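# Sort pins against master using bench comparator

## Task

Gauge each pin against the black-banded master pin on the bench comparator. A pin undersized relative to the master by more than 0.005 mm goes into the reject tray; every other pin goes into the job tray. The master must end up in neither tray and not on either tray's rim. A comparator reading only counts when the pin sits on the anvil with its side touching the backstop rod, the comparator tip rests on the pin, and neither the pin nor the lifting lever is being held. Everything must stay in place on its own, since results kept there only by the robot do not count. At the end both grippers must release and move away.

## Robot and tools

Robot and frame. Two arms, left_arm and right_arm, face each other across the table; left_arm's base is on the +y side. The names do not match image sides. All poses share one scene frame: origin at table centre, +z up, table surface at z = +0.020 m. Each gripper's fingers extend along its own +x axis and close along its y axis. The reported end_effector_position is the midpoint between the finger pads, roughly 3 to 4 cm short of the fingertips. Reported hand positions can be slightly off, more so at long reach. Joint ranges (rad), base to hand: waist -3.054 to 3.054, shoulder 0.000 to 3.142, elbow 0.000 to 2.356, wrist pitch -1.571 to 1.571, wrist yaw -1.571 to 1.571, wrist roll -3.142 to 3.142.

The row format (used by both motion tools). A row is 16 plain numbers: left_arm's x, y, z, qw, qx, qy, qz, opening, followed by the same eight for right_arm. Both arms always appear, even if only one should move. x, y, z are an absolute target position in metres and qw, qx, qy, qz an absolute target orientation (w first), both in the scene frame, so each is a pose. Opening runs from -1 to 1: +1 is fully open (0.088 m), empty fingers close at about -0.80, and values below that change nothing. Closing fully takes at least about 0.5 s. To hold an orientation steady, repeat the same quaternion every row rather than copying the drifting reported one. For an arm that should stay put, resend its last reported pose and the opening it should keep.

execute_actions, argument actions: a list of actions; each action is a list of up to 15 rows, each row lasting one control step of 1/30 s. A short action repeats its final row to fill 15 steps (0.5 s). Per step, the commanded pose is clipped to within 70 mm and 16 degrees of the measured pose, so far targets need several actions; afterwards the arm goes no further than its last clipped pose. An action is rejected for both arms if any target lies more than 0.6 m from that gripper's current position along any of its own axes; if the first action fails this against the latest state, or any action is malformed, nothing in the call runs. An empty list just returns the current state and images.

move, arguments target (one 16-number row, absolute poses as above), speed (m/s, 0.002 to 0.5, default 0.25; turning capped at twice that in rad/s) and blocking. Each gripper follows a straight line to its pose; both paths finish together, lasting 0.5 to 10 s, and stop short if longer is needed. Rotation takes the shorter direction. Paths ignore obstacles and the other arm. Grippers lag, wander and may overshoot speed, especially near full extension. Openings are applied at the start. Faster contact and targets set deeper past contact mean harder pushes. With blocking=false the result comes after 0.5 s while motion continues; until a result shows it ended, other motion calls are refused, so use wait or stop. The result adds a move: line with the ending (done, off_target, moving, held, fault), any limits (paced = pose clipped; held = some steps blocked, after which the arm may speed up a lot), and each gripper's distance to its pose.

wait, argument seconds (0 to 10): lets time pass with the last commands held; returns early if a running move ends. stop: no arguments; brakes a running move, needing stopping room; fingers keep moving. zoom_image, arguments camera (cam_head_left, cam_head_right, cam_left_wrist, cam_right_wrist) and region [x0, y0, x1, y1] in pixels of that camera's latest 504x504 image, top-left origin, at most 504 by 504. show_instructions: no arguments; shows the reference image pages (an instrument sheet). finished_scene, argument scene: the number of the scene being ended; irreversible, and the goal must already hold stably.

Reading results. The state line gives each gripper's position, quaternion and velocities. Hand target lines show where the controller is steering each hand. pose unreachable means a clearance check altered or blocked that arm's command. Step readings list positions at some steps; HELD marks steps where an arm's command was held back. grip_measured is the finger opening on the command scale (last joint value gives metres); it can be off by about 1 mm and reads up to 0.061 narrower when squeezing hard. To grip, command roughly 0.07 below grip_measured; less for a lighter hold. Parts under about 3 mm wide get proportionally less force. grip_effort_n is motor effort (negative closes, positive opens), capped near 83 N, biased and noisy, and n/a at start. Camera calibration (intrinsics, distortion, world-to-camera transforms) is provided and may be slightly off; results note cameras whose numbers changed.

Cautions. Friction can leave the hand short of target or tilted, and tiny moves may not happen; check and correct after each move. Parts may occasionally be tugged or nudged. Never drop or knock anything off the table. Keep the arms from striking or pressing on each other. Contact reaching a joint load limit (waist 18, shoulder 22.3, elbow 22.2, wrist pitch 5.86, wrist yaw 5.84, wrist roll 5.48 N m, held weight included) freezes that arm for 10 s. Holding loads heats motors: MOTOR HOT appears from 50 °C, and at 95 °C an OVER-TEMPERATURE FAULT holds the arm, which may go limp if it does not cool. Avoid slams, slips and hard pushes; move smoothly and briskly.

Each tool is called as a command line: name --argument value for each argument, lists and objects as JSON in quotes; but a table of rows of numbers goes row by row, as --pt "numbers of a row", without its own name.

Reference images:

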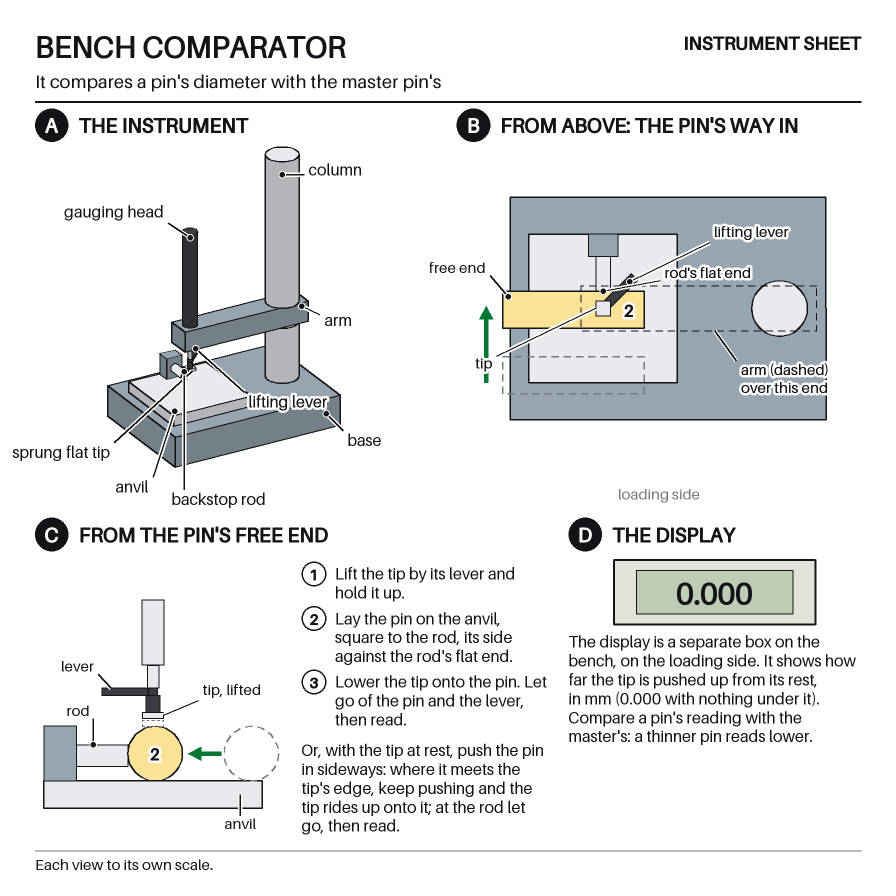

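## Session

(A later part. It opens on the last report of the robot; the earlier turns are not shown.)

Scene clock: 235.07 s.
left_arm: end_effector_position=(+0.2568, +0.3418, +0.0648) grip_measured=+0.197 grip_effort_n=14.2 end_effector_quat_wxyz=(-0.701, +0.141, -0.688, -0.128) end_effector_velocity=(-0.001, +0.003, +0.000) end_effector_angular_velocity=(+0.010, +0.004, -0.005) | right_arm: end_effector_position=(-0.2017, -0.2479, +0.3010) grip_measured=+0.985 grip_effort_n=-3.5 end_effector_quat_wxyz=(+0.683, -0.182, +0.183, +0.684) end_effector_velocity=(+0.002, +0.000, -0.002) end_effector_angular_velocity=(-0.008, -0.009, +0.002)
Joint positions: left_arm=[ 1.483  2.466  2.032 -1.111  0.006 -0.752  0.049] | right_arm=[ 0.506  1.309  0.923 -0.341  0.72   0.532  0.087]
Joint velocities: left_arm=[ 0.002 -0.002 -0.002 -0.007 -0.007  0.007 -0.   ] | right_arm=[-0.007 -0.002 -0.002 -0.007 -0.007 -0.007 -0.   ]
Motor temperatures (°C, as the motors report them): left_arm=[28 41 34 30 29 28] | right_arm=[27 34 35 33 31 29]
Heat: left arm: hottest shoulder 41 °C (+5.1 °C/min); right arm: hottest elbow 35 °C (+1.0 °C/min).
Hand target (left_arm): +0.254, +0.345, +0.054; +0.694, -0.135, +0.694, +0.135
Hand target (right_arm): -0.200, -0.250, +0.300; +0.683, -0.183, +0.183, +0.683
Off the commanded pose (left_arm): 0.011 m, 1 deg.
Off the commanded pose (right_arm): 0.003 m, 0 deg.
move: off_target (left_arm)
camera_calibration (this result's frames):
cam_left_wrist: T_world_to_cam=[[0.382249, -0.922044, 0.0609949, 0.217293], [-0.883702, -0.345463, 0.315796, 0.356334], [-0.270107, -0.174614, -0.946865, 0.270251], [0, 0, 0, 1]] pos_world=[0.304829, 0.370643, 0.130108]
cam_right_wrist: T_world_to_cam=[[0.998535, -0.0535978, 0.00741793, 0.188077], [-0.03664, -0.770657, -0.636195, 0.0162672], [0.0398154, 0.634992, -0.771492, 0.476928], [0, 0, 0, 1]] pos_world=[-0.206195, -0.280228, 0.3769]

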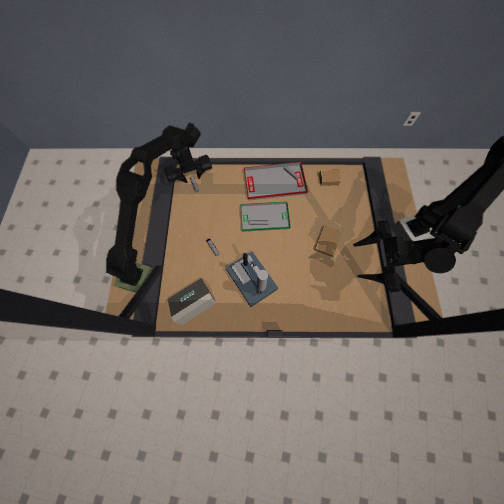

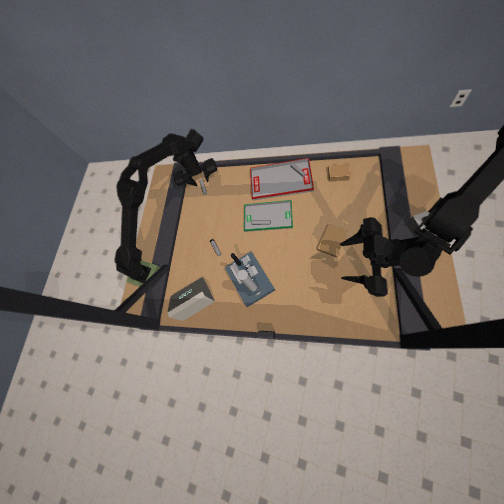

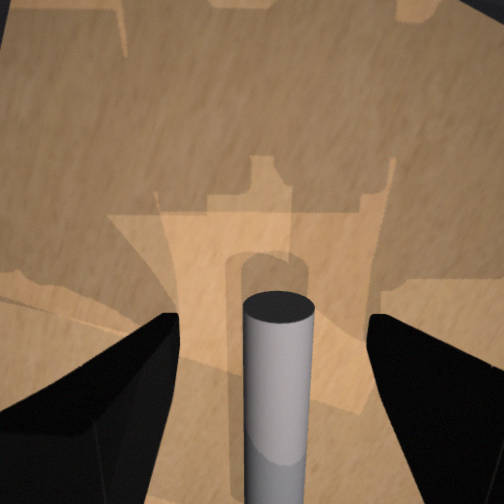

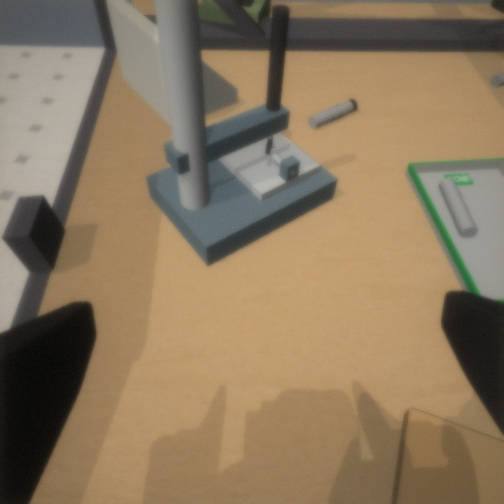

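move --target '[0.255,0.345,0.049,0.694,-0.135,0.694,0.135,0.2,-0.2,-0.25,0.3,0.683,-0.183,0.183,0.683,1]' --speed 0.05

move --target '[0.255,0.345,0.049,0.694,-0.135,0.694,0.135,-0.6,-0.2,-0.25,0.3,0.683,-0.183,0.183,0.683,1]'

move --target '[0.24,0.34,0.15,0.694,-0.135,0.694,0.135,-0.6,-0.2,-0.25,0.3,0.683,-0.183,0.183,0.683,1]' --speed 0.15

move --target '[-0.1428,0.1392,0.13,0.6767,-0.205,0.6767,0.205,-0.6,-0.2,-0.25,0.3,0.683,-0.183,0.183,0.683,1]'

move --target '[-0.1428,0.1392,0.088,0.6767,-0.205,0.6767,0.205,-0.6,-0.2,-0.25,0.3,0.683,-0.183,0.183,0.683,1]' --speed 0.04

move --target '[-0.126,0.1158,0.095,0.6767,-0.205,0.6767,0.205,-0.6,-0.2,-0.25,0.3,0.683,-0.183,0.183,0.683,1]' --speed 0.02

move --target '[-0.1286,0.1189,0.1015,0.6767,-0.205,0.6767,0.205,-0.1,-0.2,-0.25,0.3,0.683,-0.183,0.183,0.683,1]' --speed 0.02

move --target '[-0.1286,0.1189,0.17,0.6767,-0.205,0.6767,0.205,-0.1,-0.2,-0.25,0.3,0.683,-0.183,0.183,0.683,1]' --speed 0.1

move --target '[-0.263,0.313,0.205,0.6767,-0.205,0.6767,0.205,-0.1,-0.2,-0.25,0.3,0.683,-0.183,0.183,0.683,1]'

Scene clock: 243.87 s.
left_arm: end_effector_position=(+0.2581, +0.3416, +0.0642) grip_measured=+0.197 grip_effort_n=13.3 end_effector_quat_wxyz=(-0.702, +0.142, -0.686, -0.128) end_effector_velocity=(-0.002, +0.001, +0.000) end_effector_angular_velocity=(+0.009, +0.004, +0.005) | right_arm: end_effector_position=(-0.2017, -0.2479, +0.3010) grip_measured=+0.985 grip_effort_n=-3.0 end_effector_quat_wxyz=(+0.683, -0.182, +0.183, +0.684) end_effector_velocity=(+0.002, -0.002, -0.005) end_effector_angular_velocity=(-0.021, -0.011, -0.001)
Joint positions: left_arm=[ 1.483  2.468  2.032 -1.105  0.005 -0.752  0.049] | right_arm=[ 0.506  1.309  0.923 -0.341  0.72   0.532  0.087]
Joint velocities: left_arm=[-0.002 -0.002 -0.002 -0.007 -0.007 -0.007 -0.   ] | right_arm=[-0.002  0.002 -0.002 -0.022 -0.007  0.007 -0.   ]
Motor temperatures (°C, as the motors report them): left_arm=[28 41 33 30 29 28] | right_arm=[27 34 35 33 31 29]
Heat: left arm: hottest shoulder 41 °C (+4.1 °C/min); right arm: hottest elbow 35 °C (+1.0 °C/min).
Hand target (left_arm): +0.255, +0.345, +0.049; +0.694, -0.135, +0.694, +0.135
Hand target (right_arm): -0.200, -0.250, +0.300; +0.683, -0.183, +0.183, +0.683
Off the commanded pose (left_arm): 0.016 m, 2 deg.
Off the commanded pose (right_arm): 0.003 m, 0 deg.
move: off_target (left_arm)
camera_calibration (this result's frames):
cam_left_wrist: T_world_to_cam=[[0.381962, -0.92197, 0.0638529, 0.216546], [-0.885234, -0.345147, 0.311825, 0.358158], [-0.265454, -0.17563, -0.947992, 0.269157], [0, 0, 0, 1]] pos_world=[0.30579, 0.370538, 0.129649]
cam_right_wrist: T_world_to_cam=[[0.998535, -0.0535978, 0.00741793, 0.188077], [-0.03664, -0.770657, -0.636195, 0.0162672], [0.0398154, 0.634992, -0.771492, 0.476928], [0, 0, 0, 1]] pos_world=[-0.206195, -0.280228, 0.3769]

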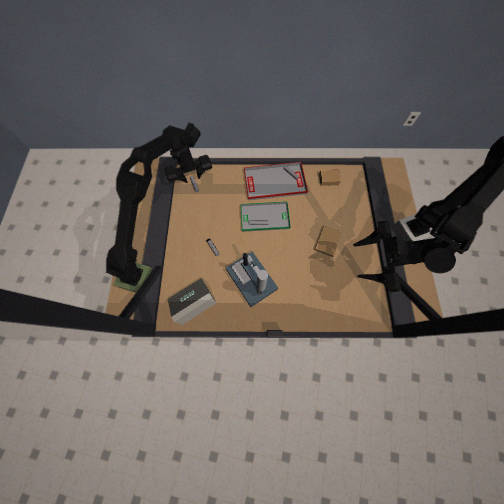

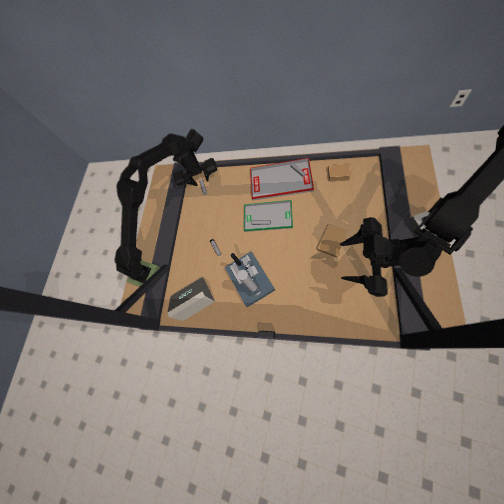

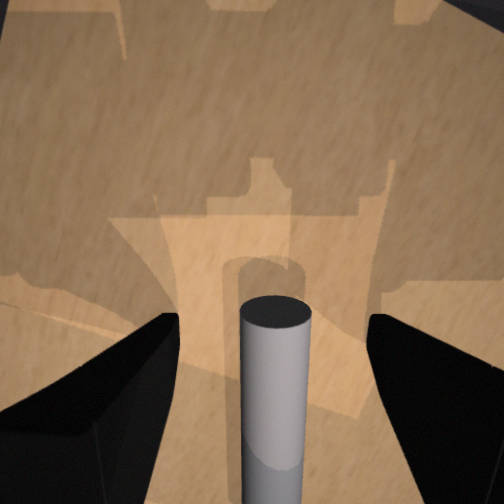

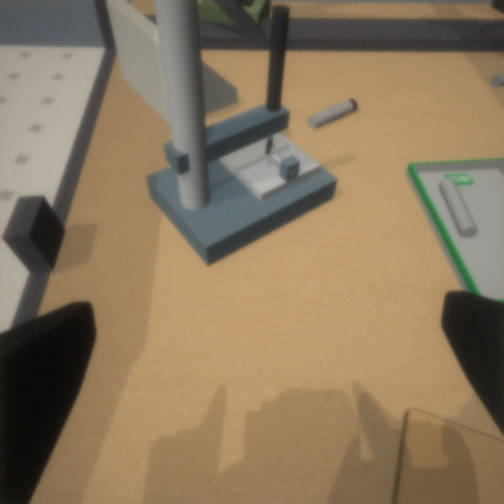

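Scene clock: 244.57 s.
left_arm: end_effector_position=(+0.2592, +0.3435, +0.0642) grip_measured=-0.517 grip_effort_n=-83.5 end_effector_quat_wxyz=(-0.703, +0.142, -0.685, -0.130) end_effector_velocity=(-0.002, +0.001, +0.000) end_effector_angular_velocity=(+0.009, +0.004, +0.005) | right_arm: end_effector_position=(-0.2017, -0.2479, +0.3010) grip_measured=+0.985 grip_effort_n=-3.5 end_effector_quat_wxyz=(+0.683, -0.182, +0.183, +0.684) end_effector_velocity=(+0.001, -0.001, -0.000) end_effector_angular_velocity=(-0.005, -0.018, +0.014)
Joint positions: left_arm=[ 1.487  2.468  2.032 -1.103  0.001 -0.752  0.014] | right_arm=[ 0.506  1.309  0.923 -0.341  0.72   0.532  0.087]
Joint velocities: left_arm=[-0.002 -0.002 -0.002 -0.007 -0.007 -0.007 -0.   ] | right_arm=[-0.002 -0.007 -0.002 -0.007 -0.007 -0.022  0.   ]
Motor temperatures (°C, as the motors report them): left_arm=[28 41 33 30 29 28] | right_arm=[27 34 35 33 31 29]
Heat: left arm: hottest shoulder 41 °C (+4.0 °C/min); right arm: hottest elbow 35 °C (+1.0 °C/min).
Hand target (left_arm): +0.255, +0.345, +0.049; +0.694, -0.135, +0.694, +0.135
Hand target (right_arm): -0.200, -0.250, +0.300; +0.683, -0.183, +0.183, +0.683
Off the commanded pose (left_arm): 0.016 m, 2 deg.
Off the commanded pose (right_arm): 0.003 m, 0 deg.
move: off_target (left_arm)
camera_calibration (this result's frames):
cam_left_wrist: T_world_to_cam=[[0.385058, -0.920798, 0.0621479, 0.216829], [-0.884867, -0.349223, 0.308308, 0.361343], [-0.262186, -0.173709, -0.949254, 0.268377], [0, 0, 0, 1]] pos_world=[0.306613, 0.372465, 0.129878]
cam_right_wrist: T_world_to_cam=[[0.998535, -0.0535978, 0.00741793, 0.188077], [-0.03664, -0.770657, -0.636195, 0.0162672], [0.0398154, 0.634992, -0.771492, 0.476928], [0, 0, 0, 1]] pos_world=[-0.206195, -0.280228, 0.3769]

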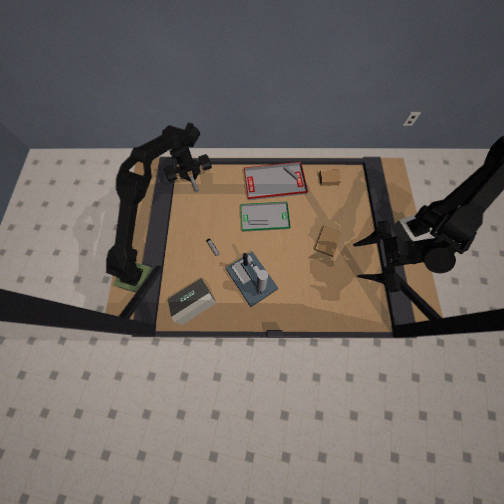

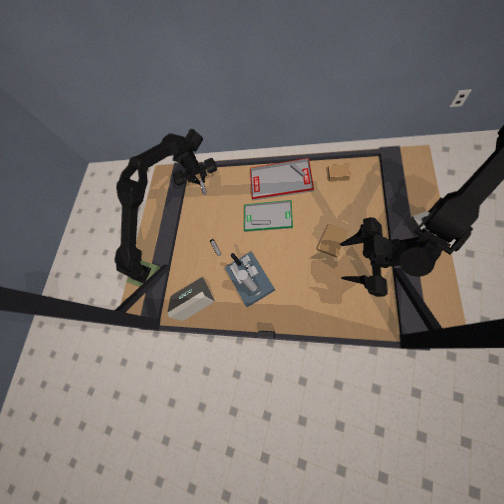

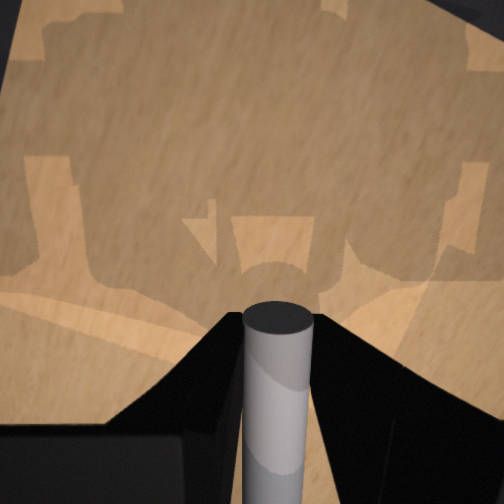

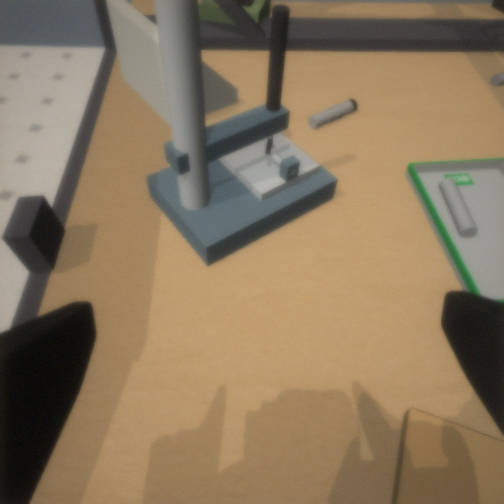

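Scene clock: 245.77 s.
left_arm: end_effector_position=(+0.2390, +0.3416, +0.1440) grip_measured=-0.517 grip_effort_n=-83.5 end_effector_quat_wxyz=(-0.689, +0.133, -0.699, -0.138) end_effector_velocity=(-0.004, -0.001, +0.001) end_effector_angular_velocity=(+0.014, +0.013, +0.015) | right_arm: end_effector_position=(-0.2017, -0.2479, +0.3010) grip_measured=+0.985 grip_effort_n=-3.0 end_effector_quat_wxyz=(+0.683, -0.182, +0.183, +0.684) end_effector_velocity=(+0.003, -0.001, -0.005) end_effector_angular_velocity=(-0.021, -0.024, +0.002)
Joint positions: left_arm=[ 1.467  2.398  2.224 -1.413  0.001 -0.77   0.014] | right_arm=[ 0.506  1.309  0.923 -0.341  0.72   0.532  0.087]
Joint velocities: left_arm=[-0.007  0.002  0.007 -0.022 -0.007 -0.022 -0.   ] | right_arm=[-0.007  0.002 -0.002 -0.022 -0.007 -0.007 -0.   ]
Motor temperatures (°C, as the motors report them): left_arm=[28 42 34 30 29 28] | right_arm=[27 34 35 33 31 29]
Heat: left arm: hottest shoulder 42 °C (+5.0 °C/min); right arm: hottest elbow 35 °C (+1.0 °C/min).
Hand target (left_arm): +0.240, +0.340, +0.150; +0.694, -0.135, +0.694, +0.135
Hand target (right_arm): -0.200, -0.250, +0.300; +0.683, -0.183, +0.183, +0.683
Off the commanded pose (left_arm): 0.006 m, 1 deg.
Off the commanded pose (right_arm): 0.003 m, 0 deg.
move: done
camera_calibration (this result's frames):
cam_left_wrist: T_world_to_cam=[[0.385331, -0.922321, 0.0290488, 0.223142], [-0.871098, -0.353183, 0.341247, 0.311491], [-0.30448, -0.156798, -0.939525, 0.341401], [0, 0, 0, 1]] pos_world=[0.289306, 0.369352, 0.207977]
cam_right_wrist: T_world_to_cam=[[0.998535, -0.0535978, 0.00741793, 0.188077], [-0.03664, -0.770657, -0.636195, 0.0162672], [0.0398154, 0.634992, -0.771492, 0.476928], [0, 0, 0, 1]] pos_world=[-0.206195, -0.280228, 0.3769]

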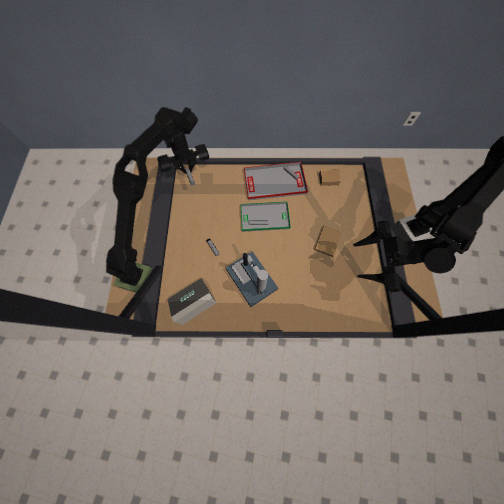

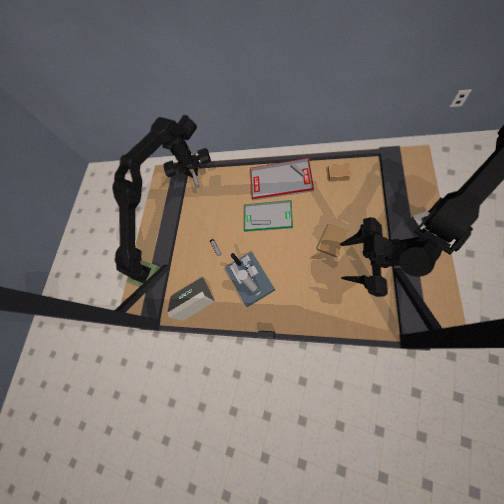

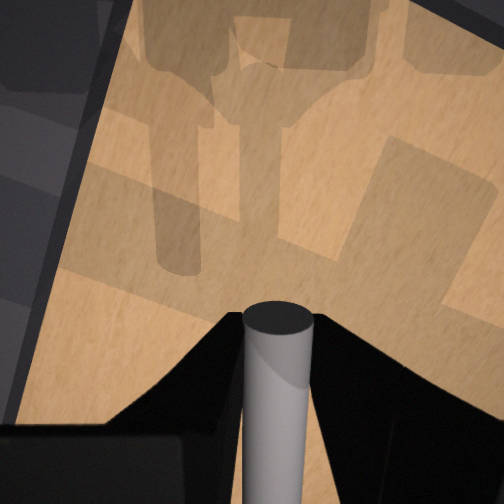

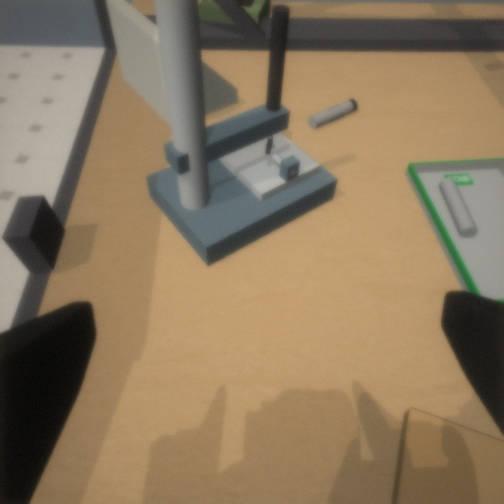

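Scene clock: 248.03 s.
left_arm: end_effector_position=(-0.1390, +0.1415, +0.1305) grip_measured=-0.517 grip_effort_n=-83.5 end_effector_quat_wxyz=(-0.679, +0.201, -0.674, -0.209) end_effector_velocity=(-0.002, +0.003, -0.000) end_effector_angular_velocity=(+0.032, -0.003, -0.000) | right_arm: end_effector_position=(-0.2017, -0.2479, +0.3010) grip_measured=+0.985 grip_effort_n=-3.5 end_effector_quat_wxyz=(+0.683, -0.182, +0.183, +0.684) end_effector_velocity=(+0.003, -0.002, -0.002) end_effector_angular_velocity=(-0.015, -0.029, +0.014)
Joint positions: left_arm=[ 0.413  2.017  1.553 -1.119 -0.006 -2.027  0.014] | right_arm=[ 0.506  1.309  0.923 -0.341  0.72   0.532  0.087]
Joint velocities: left_arm=[-0.007  0.012  0.017 -0.037 -0.007 -0.007  0.   ] | right_arm=[-0.002 -0.007 -0.002 -0.022 -0.007 -0.022  0.   ]
Motor temperatures (°C, as the motors report them): left_arm=[28 42 33 30 29 28] | right_arm=[27 34 35 33 31 29]
Heat: left arm: hottest shoulder 42 °C (+5.1 °C/min); right arm: hottest elbow 35 °C (+1.0 °C/min).
Hand target (left_arm): -0.140, +0.138, +0.130; +0.681, -0.202, +0.673, +0.208
Hand target (right_arm): -0.200, -0.250, +0.300; +0.683, -0.183, +0.183, +0.683
Off the commanded pose (left_arm): 0.004 m, 1 deg.
Off the commanded pose (right_arm): 0.003 m, 0 deg.
move: done
camera_calibration (this result's frames):
cam_left_wrist: T_world_to_cam=[[0.562909, -0.825946, 0.0307568, 0.195454], [-0.788529, -0.525511, 0.319468, -0.0451486], [-0.2477, -0.204084, -0.947098, 0.19786], [0, 0, 0, 1]] pos_world=[-0.0966141, 0.178088, 0.195804]
cam_right_wrist: T_world_to_cam=[[0.998535, -0.0535978, 0.00741793, 0.188077], [-0.03664, -0.770657, -0.636195, 0.0162672], [0.0398154, 0.634992, -0.771492, 0.476928], [0, 0, 0, 1]] pos_world=[-0.206195, -0.280228, 0.3769]

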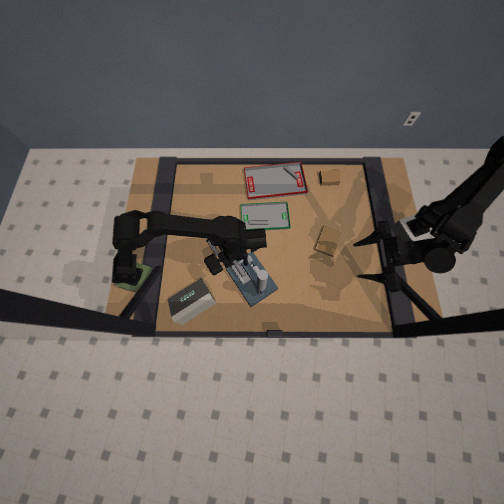

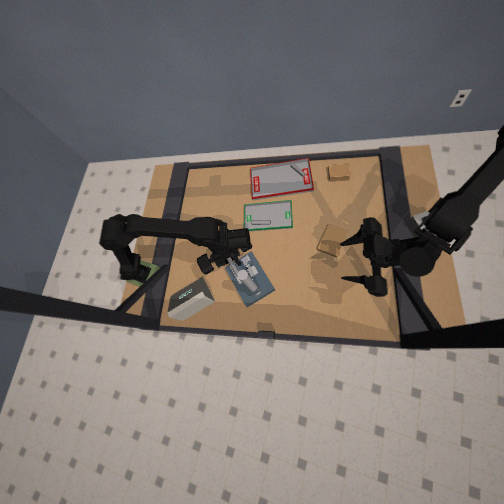

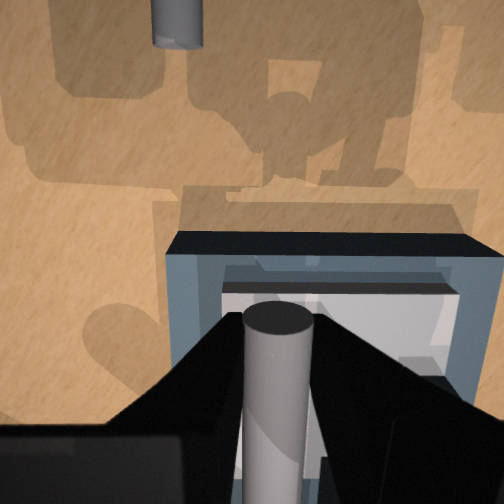

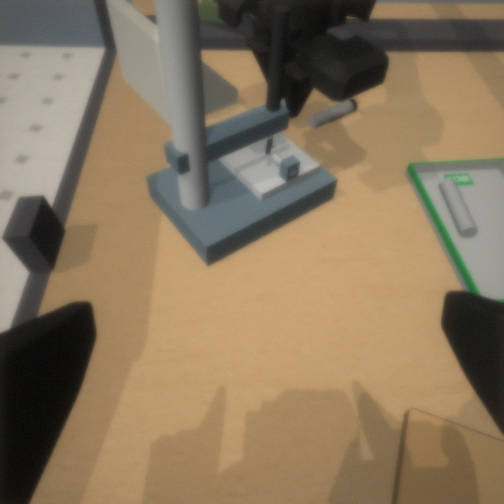

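Scene clock: 249.33 s.
left_arm: end_effector_position=(-0.1396, +0.1379, +0.0989) grip_measured=-0.517 grip_effort_n=-83.5 end_effector_quat_wxyz=(-0.677, +0.212, -0.675, -0.200) end_effector_velocity=(-0.003, +0.006, -0.003) end_effector_angular_velocity=(+0.021, +0.010, -0.010) | right_arm: end_effector_position=(-0.2017, -0.2479, +0.3010) grip_measured=+0.985 grip_effort_n=-3.5 end_effector_quat_wxyz=(+0.683, -0.182, +0.183, +0.684) end_effector_velocity=(+0.005, -0.002, -0.005) end_effector_angular_velocity=(-0.014, -0.017, -0.012)
Joint positions: left_arm=[ 0.411  2.041  1.459 -0.972 -0.006 -2.033  0.014] | right_arm=[ 0.506  1.309  0.923 -0.341  0.72   0.532  0.087]
Joint velocities: left_arm=[-0.002 -0.002 -0.017 -0.007  0.007  0.007  0.   ] | right_arm=[-0.002 -0.002 -0.007 -0.022  0.007  0.007 -0.   ]
Motor temperatures (°C, as the motors report them): left_arm=[28 42 33 30 29 28] | right_arm=[27 34 35 33 31 29]
Heat: left arm: hottest shoulder 42 °C (+5.0 °C/min); right arm: hottest elbow 35 °C (+1.0 °C/min).
Hand target (left_arm): -0.143, +0.140, +0.088; +0.677, -0.205, +0.677, +0.205
Hand target (right_arm): -0.200, -0.250, +0.300; +0.683, -0.183, +0.183, +0.683
Off the commanded pose (left_arm): 0.011 m, 1 deg.
Off the commanded pose (right_arm): 0.003 m, 0 deg.
move: off_target (left_arm)
camera_calibration (this result's frames):
cam_left_wrist: T_world_to_cam=[[0.565266, -0.82301, 0.0559387, 0.191117], [-0.788134, -0.518801, 0.331195, -0.0394543], [-0.243556, -0.231301, -0.941903, 0.170902], [0, 0, 0, 1]] pos_world=[-0.0975027, 0.176352, 0.16335]
cam_right_wrist: T_world_to_cam=[[0.998535, -0.0535978, 0.00741793, 0.188077], [-0.03664, -0.770657, -0.636195, 0.0162672], [0.0398154, 0.634992, -0.771492, 0.476928], [0, 0, 0, 1]] pos_world=[-0.206195, -0.280228, 0.3769]

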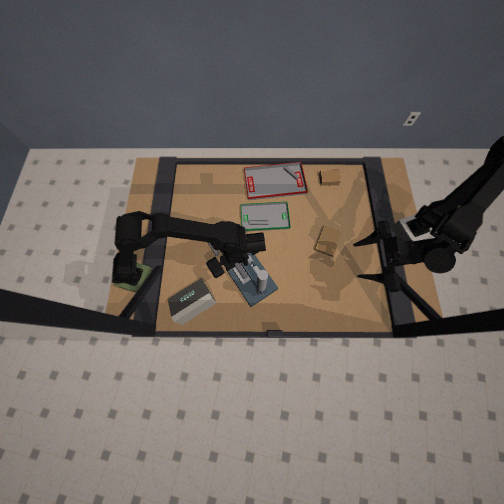

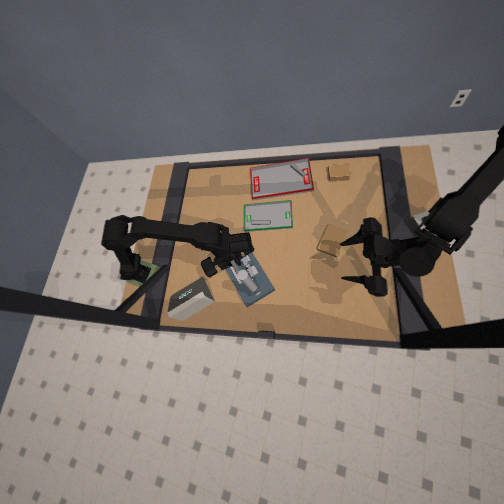

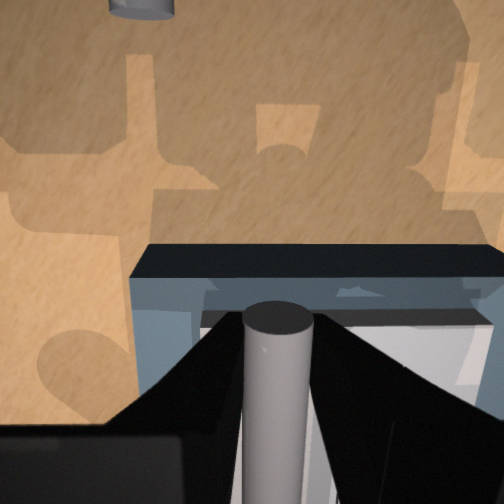

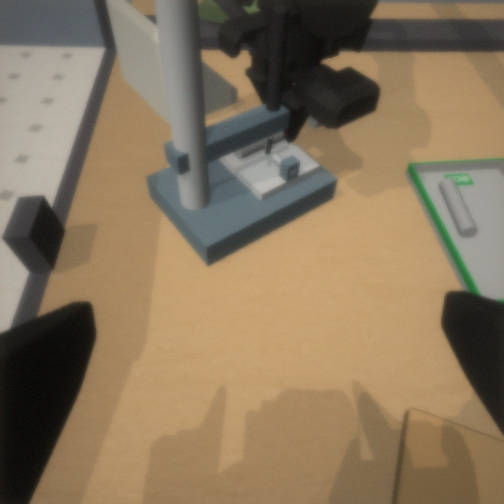

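Scene clock: 250.87 s.
left_arm: end_effector_position=(-0.1276, +0.1190, +0.1011) grip_measured=-0.517 grip_effort_n=-83.5 end_effector_quat_wxyz=(-0.678, +0.206, -0.676, -0.201) end_effector_velocity=(-0.000, +0.002, +0.001) end_effector_angular_velocity=(+0.028, -0.003, -0.010) | right_arm: end_effector_position=(-0.2017, -0.2479, +0.3010) grip_measured=+0.985 grip_effort_n=-3.5 end_effector_quat_wxyz=(+0.683, -0.182, +0.183, +0.684) end_effector_velocity=(+0.001, -0.001, -0.002) end_effector_angular_velocity=(-0.008, -0.034, +0.021)
Joint positions: left_arm=[ 0.435  2.121  1.59  -1.033 -0.004 -2.002  0.014] | right_arm=[ 0.506  1.309  0.923 -0.341  0.72   0.532  0.087]
Joint velocities: left_arm=[-0.002  0.012  0.022 -0.037 -0.007  0.007 -0.   ] | right_arm=[-0.002 -0.002 -0.002 -0.007 -0.007 -0.037 -0.   ]
Motor temperatures (°C, as the motors report them): left_arm=[28 42 33 30 29 28] | right_arm=[27 34 35 33 31 29]
Heat: left arm: hottest shoulder 42 °C (+5.1 °C/min); right arm: hottest elbow 35 °C (+1.0 °C/min).
Hand target (left_arm): -0.126, +0.116, +0.095; +0.677, -0.205, +0.677, +0.205
Hand target (right_arm): -0.200, -0.250, +0.300; +0.683, -0.183, +0.183, +0.683
Off the commanded pose (left_arm): 0.007 m, 0 deg.
Off the commanded pose (right_arm): 0.003 m, 0 deg.
move: done
camera_calibration (this result's frames):
cam_left_wrist: T_world_to_cam=[[0.559716, -0.827347, 0.0470747, 0.169447], [-0.790875, -0.516352, 0.328479, -0.0409021], [-0.247459, -0.221085, -0.943338, 0.169941], [0, 0, 0, 1]] pos_world=[-0.0851372, 0.156643, 0.165771]
cam_right_wrist: T_world_to_cam=[[0.998535, -0.0535978, 0.00741793, 0.188077], [-0.03664, -0.770657, -0.636195, 0.0162672], [0.0398154, 0.634992, -0.771492, 0.476928], [0, 0, 0, 1]] pos_world=[-0.206195, -0.280228, 0.3769]

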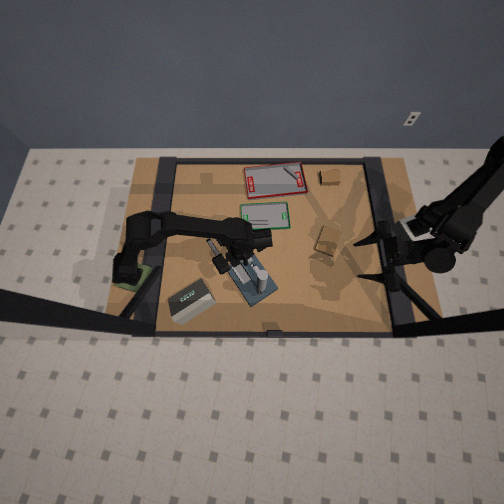

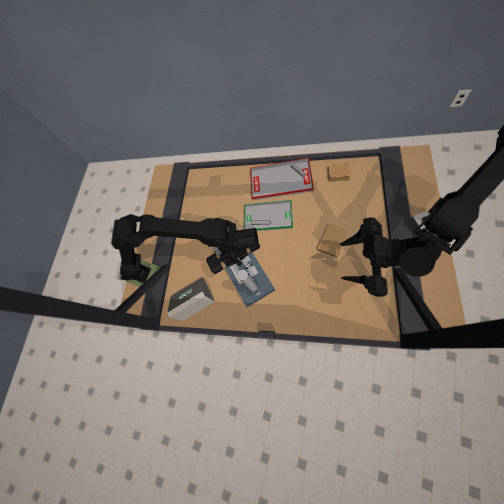

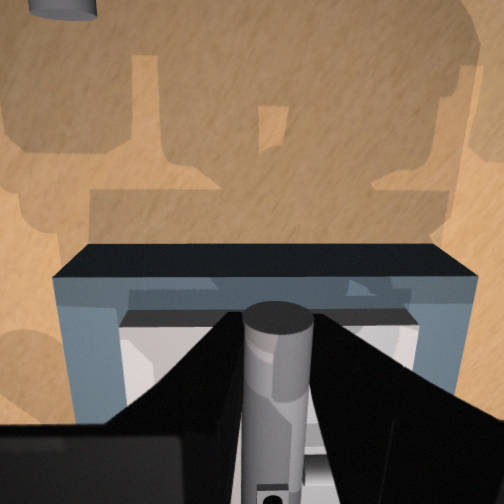

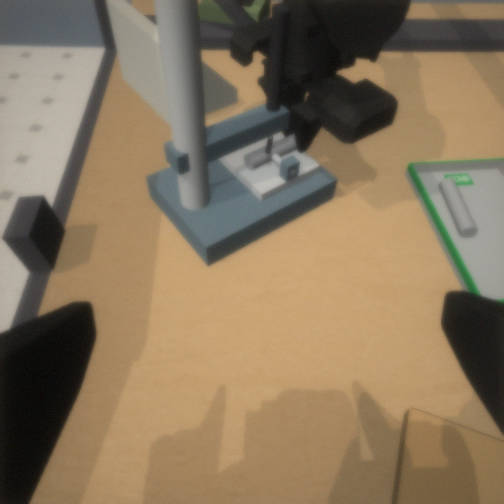

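Scene clock: 251.57 s.
left_arm: end_effector_position=(-0.1281, +0.1201, +0.1014) grip_measured=-0.105 grip_effort_n=14.2 end_effector_quat_wxyz=(-0.678, +0.205, -0.676, -0.204) end_effector_velocity=(+0.000, -0.001, +0.002) end_effector_angular_velocity=(-0.011, -0.009, -0.010) | right_arm: end_effector_position=(-0.2017, -0.2479, +0.3010) grip_measured=+0.985 grip_effort_n=-3.0 end_effector_quat_wxyz=(+0.683, -0.182, +0.183, +0.684) end_effector_velocity=(+0.002, -0.002, -0.004) end_effector_angular_velocity=(-0.018, -0.020, +0.007)
Joint positions: left_arm=[ 0.434  2.121  1.591 -1.04  -0.003 -2.004  0.034] | right_arm=[ 0.506  1.309  0.923 -0.341  0.72   0.532  0.087]
Joint velocities: left_arm=[-0.002 -0.007 -0.002  0.007 -0.007  0.007  0.001] | right_arm=[-0.002 -0.002 -0.002 -0.022 -0.007 -0.007 -0.   ]
Motor temperatures (°C, as the motors report them): left_arm=[28 42 33 30 29 28] | right_arm=[27 34 35 33 31 29]
Heat: left arm: hottest shoulder 42 °C (+5.0 °C/min); right arm: hottest elbow 35 °C (+1.0 °C/min).
Hand target (left_arm): -0.129, +0.119, +0.102; +0.677, -0.205, +0.677, +0.205
Hand target (right_arm): -0.200, -0.250, +0.300; +0.683, -0.183, +0.183, +0.683
Off the commanded pose (left_arm): 0.001 m, 0 deg.
Off the commanded pose (right_arm): 0.003 m, 0 deg.
move: done
camera_calibration (this result's frames):
cam_left_wrist: T_world_to_cam=[[0.561048, -0.826738, 0.0415851, 0.171255], [-0.78955, -0.519367, 0.326906, -0.0400764], [-0.248668, -0.216244, -0.944141, 0.169679], [0, 0, 0, 1]] pos_world=[-0.0855311, 0.157461, 0.16618]
cam_right_wrist: T_world_to_cam=[[0.998535, -0.0535978, 0.00741793, 0.188077], [-0.03664, -0.770657, -0.636195, 0.0162672], [0.0398154, 0.634992, -0.771492, 0.476928], [0, 0, 0, 1]] pos_world=[-0.206195, -0.280228, 0.3769]

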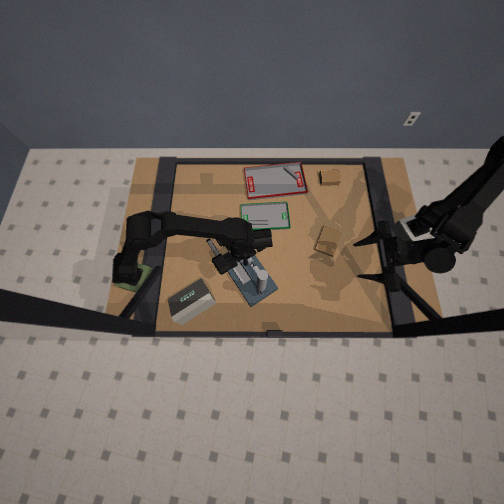

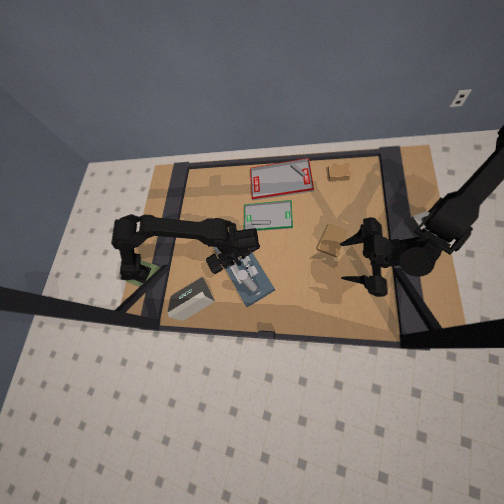

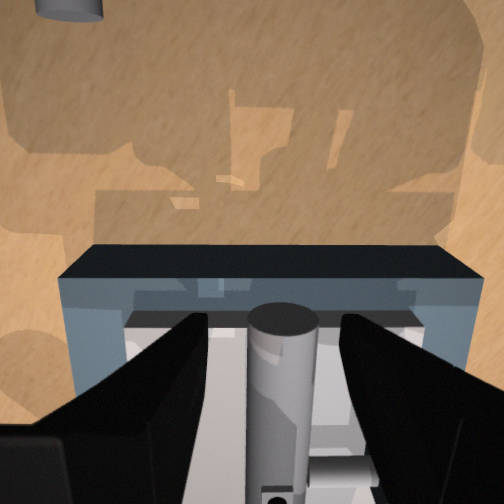

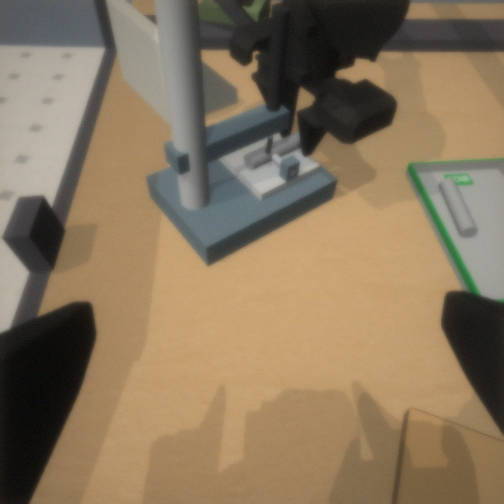

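Scene clock: 252.73 s.
left_arm: end_effector_position=(-0.1281, +0.1204, +0.1652) grip_measured=-0.103 grip_effort_n=14.2 end_effector_quat_wxyz=(-0.679, +0.200, -0.675, -0.209) end_effector_velocity=(+0.002, +0.002, +0.004) end_effector_angular_velocity=(+0.011, -0.021, -0.010) | right_arm: end_effector_position=(-0.2017, -0.2479, +0.3010) grip_measured=+0.985 grip_effort_n=-3.0 end_effector_quat_wxyz=(+0.683, -0.182, +0.183, +0.684) end_effector_velocity=(+0.003, -0.002, -0.002) end_effector_angular_velocity=(-0.015, -0.029, +0.014)
Joint positions: left_arm=[ 0.434  2.088  1.797 -1.293 -0.003 -2.004  0.034] | right_arm=[ 0.506  1.309  0.923 -0.341  0.72   0.532  0.087]
Joint velocities: left_arm=[-0.002 -0.002  0.012 -0.022 -0.022  0.007 -0.   ] | right_arm=[-0.002 -0.007 -0.002 -0.022 -0.007 -0.022 -0.   ]
Motor temperatures (°C, as the motors report them): left_arm=[28 42 34 30 29 28] | right_arm=[27 34 35 33 31 29]
Heat: left arm: hottest shoulder 42 °C (+5.0 °C/min); right arm: hottest elbow 35 °C (+1.0 °C/min).
Hand target (left_arm): -0.129, +0.119, +0.170; +0.677, -0.205, +0.677, +0.205
Hand target (right_arm): -0.200, -0.250, +0.300; +0.683, -0.183, +0.183, +0.683
Off the commanded pose (left_arm): 0.005 m, 1 deg.
Off the commanded pose (right_arm): 0.003 m, 0 deg.
move: done
camera_calibration (this result's frames):
cam_left_wrist: T_world_to_cam=[[0.56112, -0.827207, 0.0295289, 0.170908], [-0.788889, -0.523646, 0.321634, -0.059352], [-0.250596, -0.203771, -0.946403, 0.228581], [0, 0, 0, 1]] pos_world=[-0.0854406, 0.156875, 0.230373]
cam_right_wrist: T_world_to_cam=[[0.998535, -0.0535978, 0.00741793, 0.188077], [-0.03664, -0.770657, -0.636195, 0.0162672], [0.0398154, 0.634992, -0.771492, 0.476928], [0, 0, 0, 1]] pos_world=[-0.206195, -0.280228, 0.3769]

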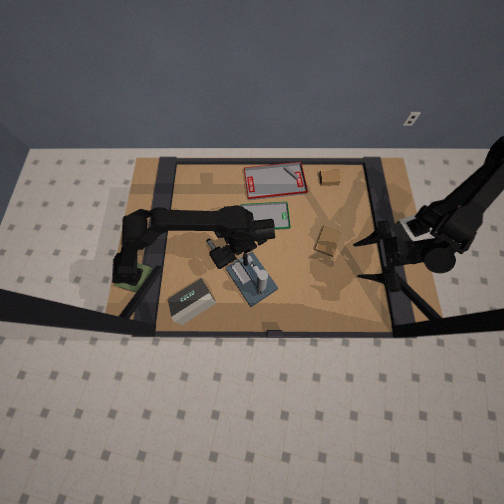

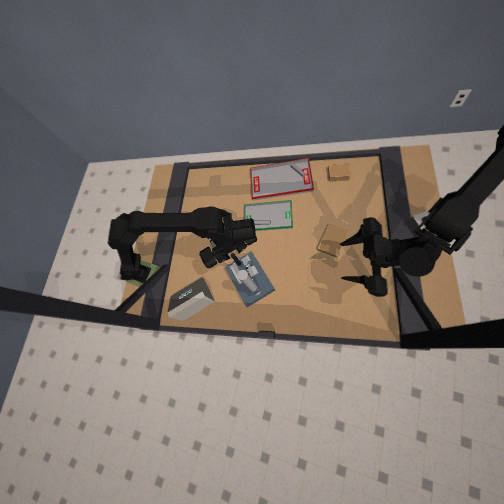

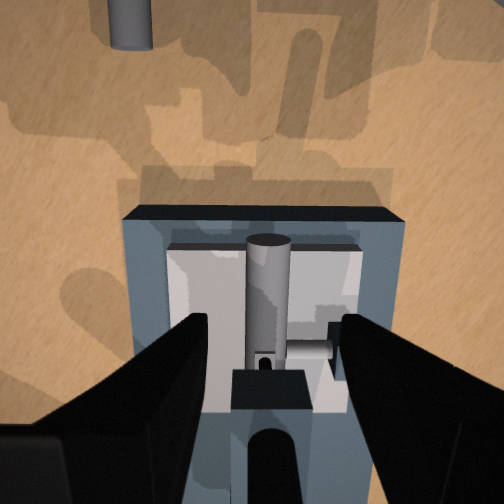

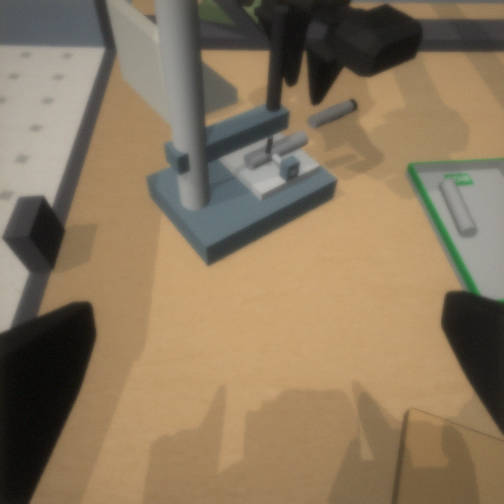

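Scene clock: 254.33 s.
left_arm: end_effector_position=(-0.2640, +0.3084, +0.2075) grip_measured=-0.103 grip_effort_n=14.2 end_effector_quat_wxyz=(-0.677, +0.207, -0.676, -0.203) end_effector_velocity=(-0.003, +0.007, +0.001) end_effector_angular_velocity=(+0.018, +0.001, +0.020) | right_arm: end_effector_position=(-0.2017, -0.2479, +0.3010) grip_measured=+0.985 grip_effort_n=-3.5 end_effector_quat_wxyz=(+0.683, -0.182, +0.183, +0.684) end_effector_velocity=(+0.001, +0.001, +0.003) end_effector_angular_velocity=(+0.012, -0.000, -0.004)
Joint positions: left_arm=[-0.067  1.368  1.13  -1.329 -0.004 -2.508  0.034] | right_arm=[ 0.506  1.309  0.923 -0.341  0.72   0.532  0.087]
Joint velocities: left_arm=[-0.017 -0.007 -0.002 -0.022  0.007 -0.037 -0.   ] | right_arm=[-0.002 -0.002  0.002  0.007  0.007 -0.007 -0.   ]
Motor temperatures (°C, as the motors report them): left_arm=[28 42 33 29 29 28] | right_arm=[27 34 35 33 31 29]
Heat: left arm: hottest shoulder 42 °C (+5.1 °C/min); right arm: hottest elbow 35 °C (+1.0 °C/min).
Hand target (left_arm): -0.263, +0.312, +0.206; +0.679, -0.205, +0.674, +0.205
Hand target (right_arm): -0.200, -0.250, +0.300; +0.683, -0.183, +0.183, +0.683
Off the commanded pose (left_arm): 0.005 m, 0 deg.
Off the commanded pose (right_arm): 0.003 m, 0 deg.
move: done
camera_calibration (this result's frames):
cam_left_wrist: T_world_to_cam=[[0.563288, -0.825031, 0.0450649, 0.39808], [-0.787892, -0.519903, 0.330041, -0.0843666], [-0.248865, -0.221414, -0.94289, 0.278041], [0, 0, 0, 1]] pos_world=[-0.221511, 0.346128, 0.272067]
cam_right_wrist: T_world_to_cam=[[0.998535, -0.0535978, 0.00741793, 0.188077], [-0.03664, -0.770657, -0.636195, 0.0162672], [0.0398154, 0.634992, -0.771492, 0.476928], [0, 0, 0, 1]] pos_world=[-0.206195, -0.280228, 0.3769]

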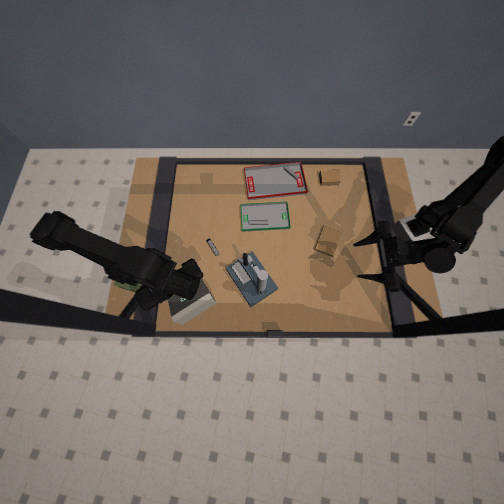

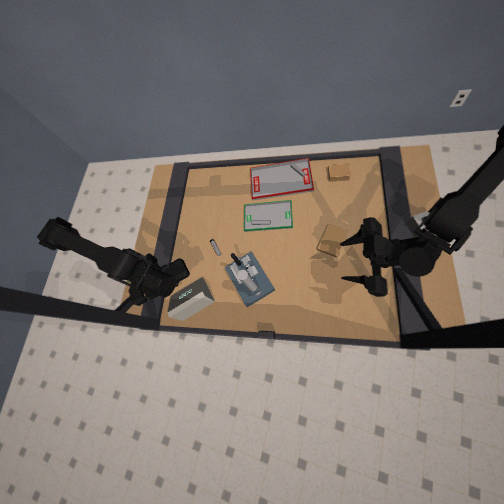

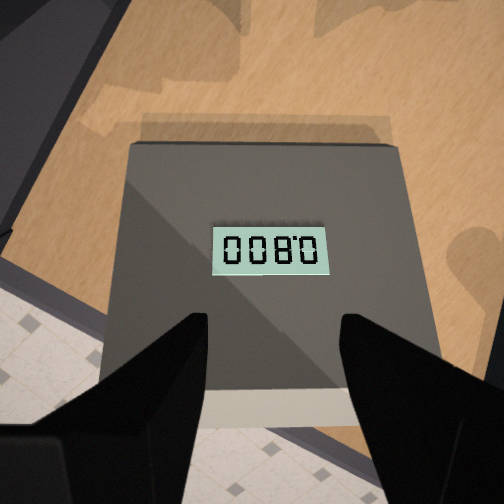

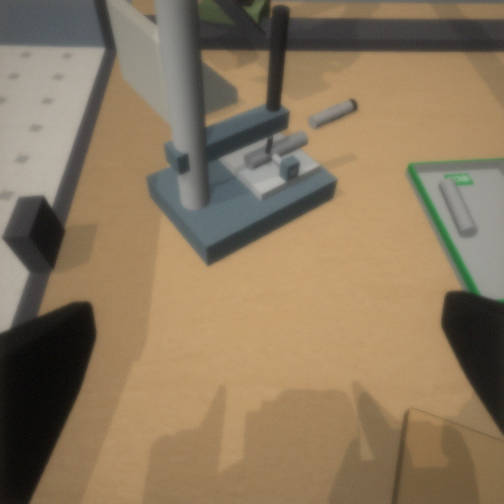

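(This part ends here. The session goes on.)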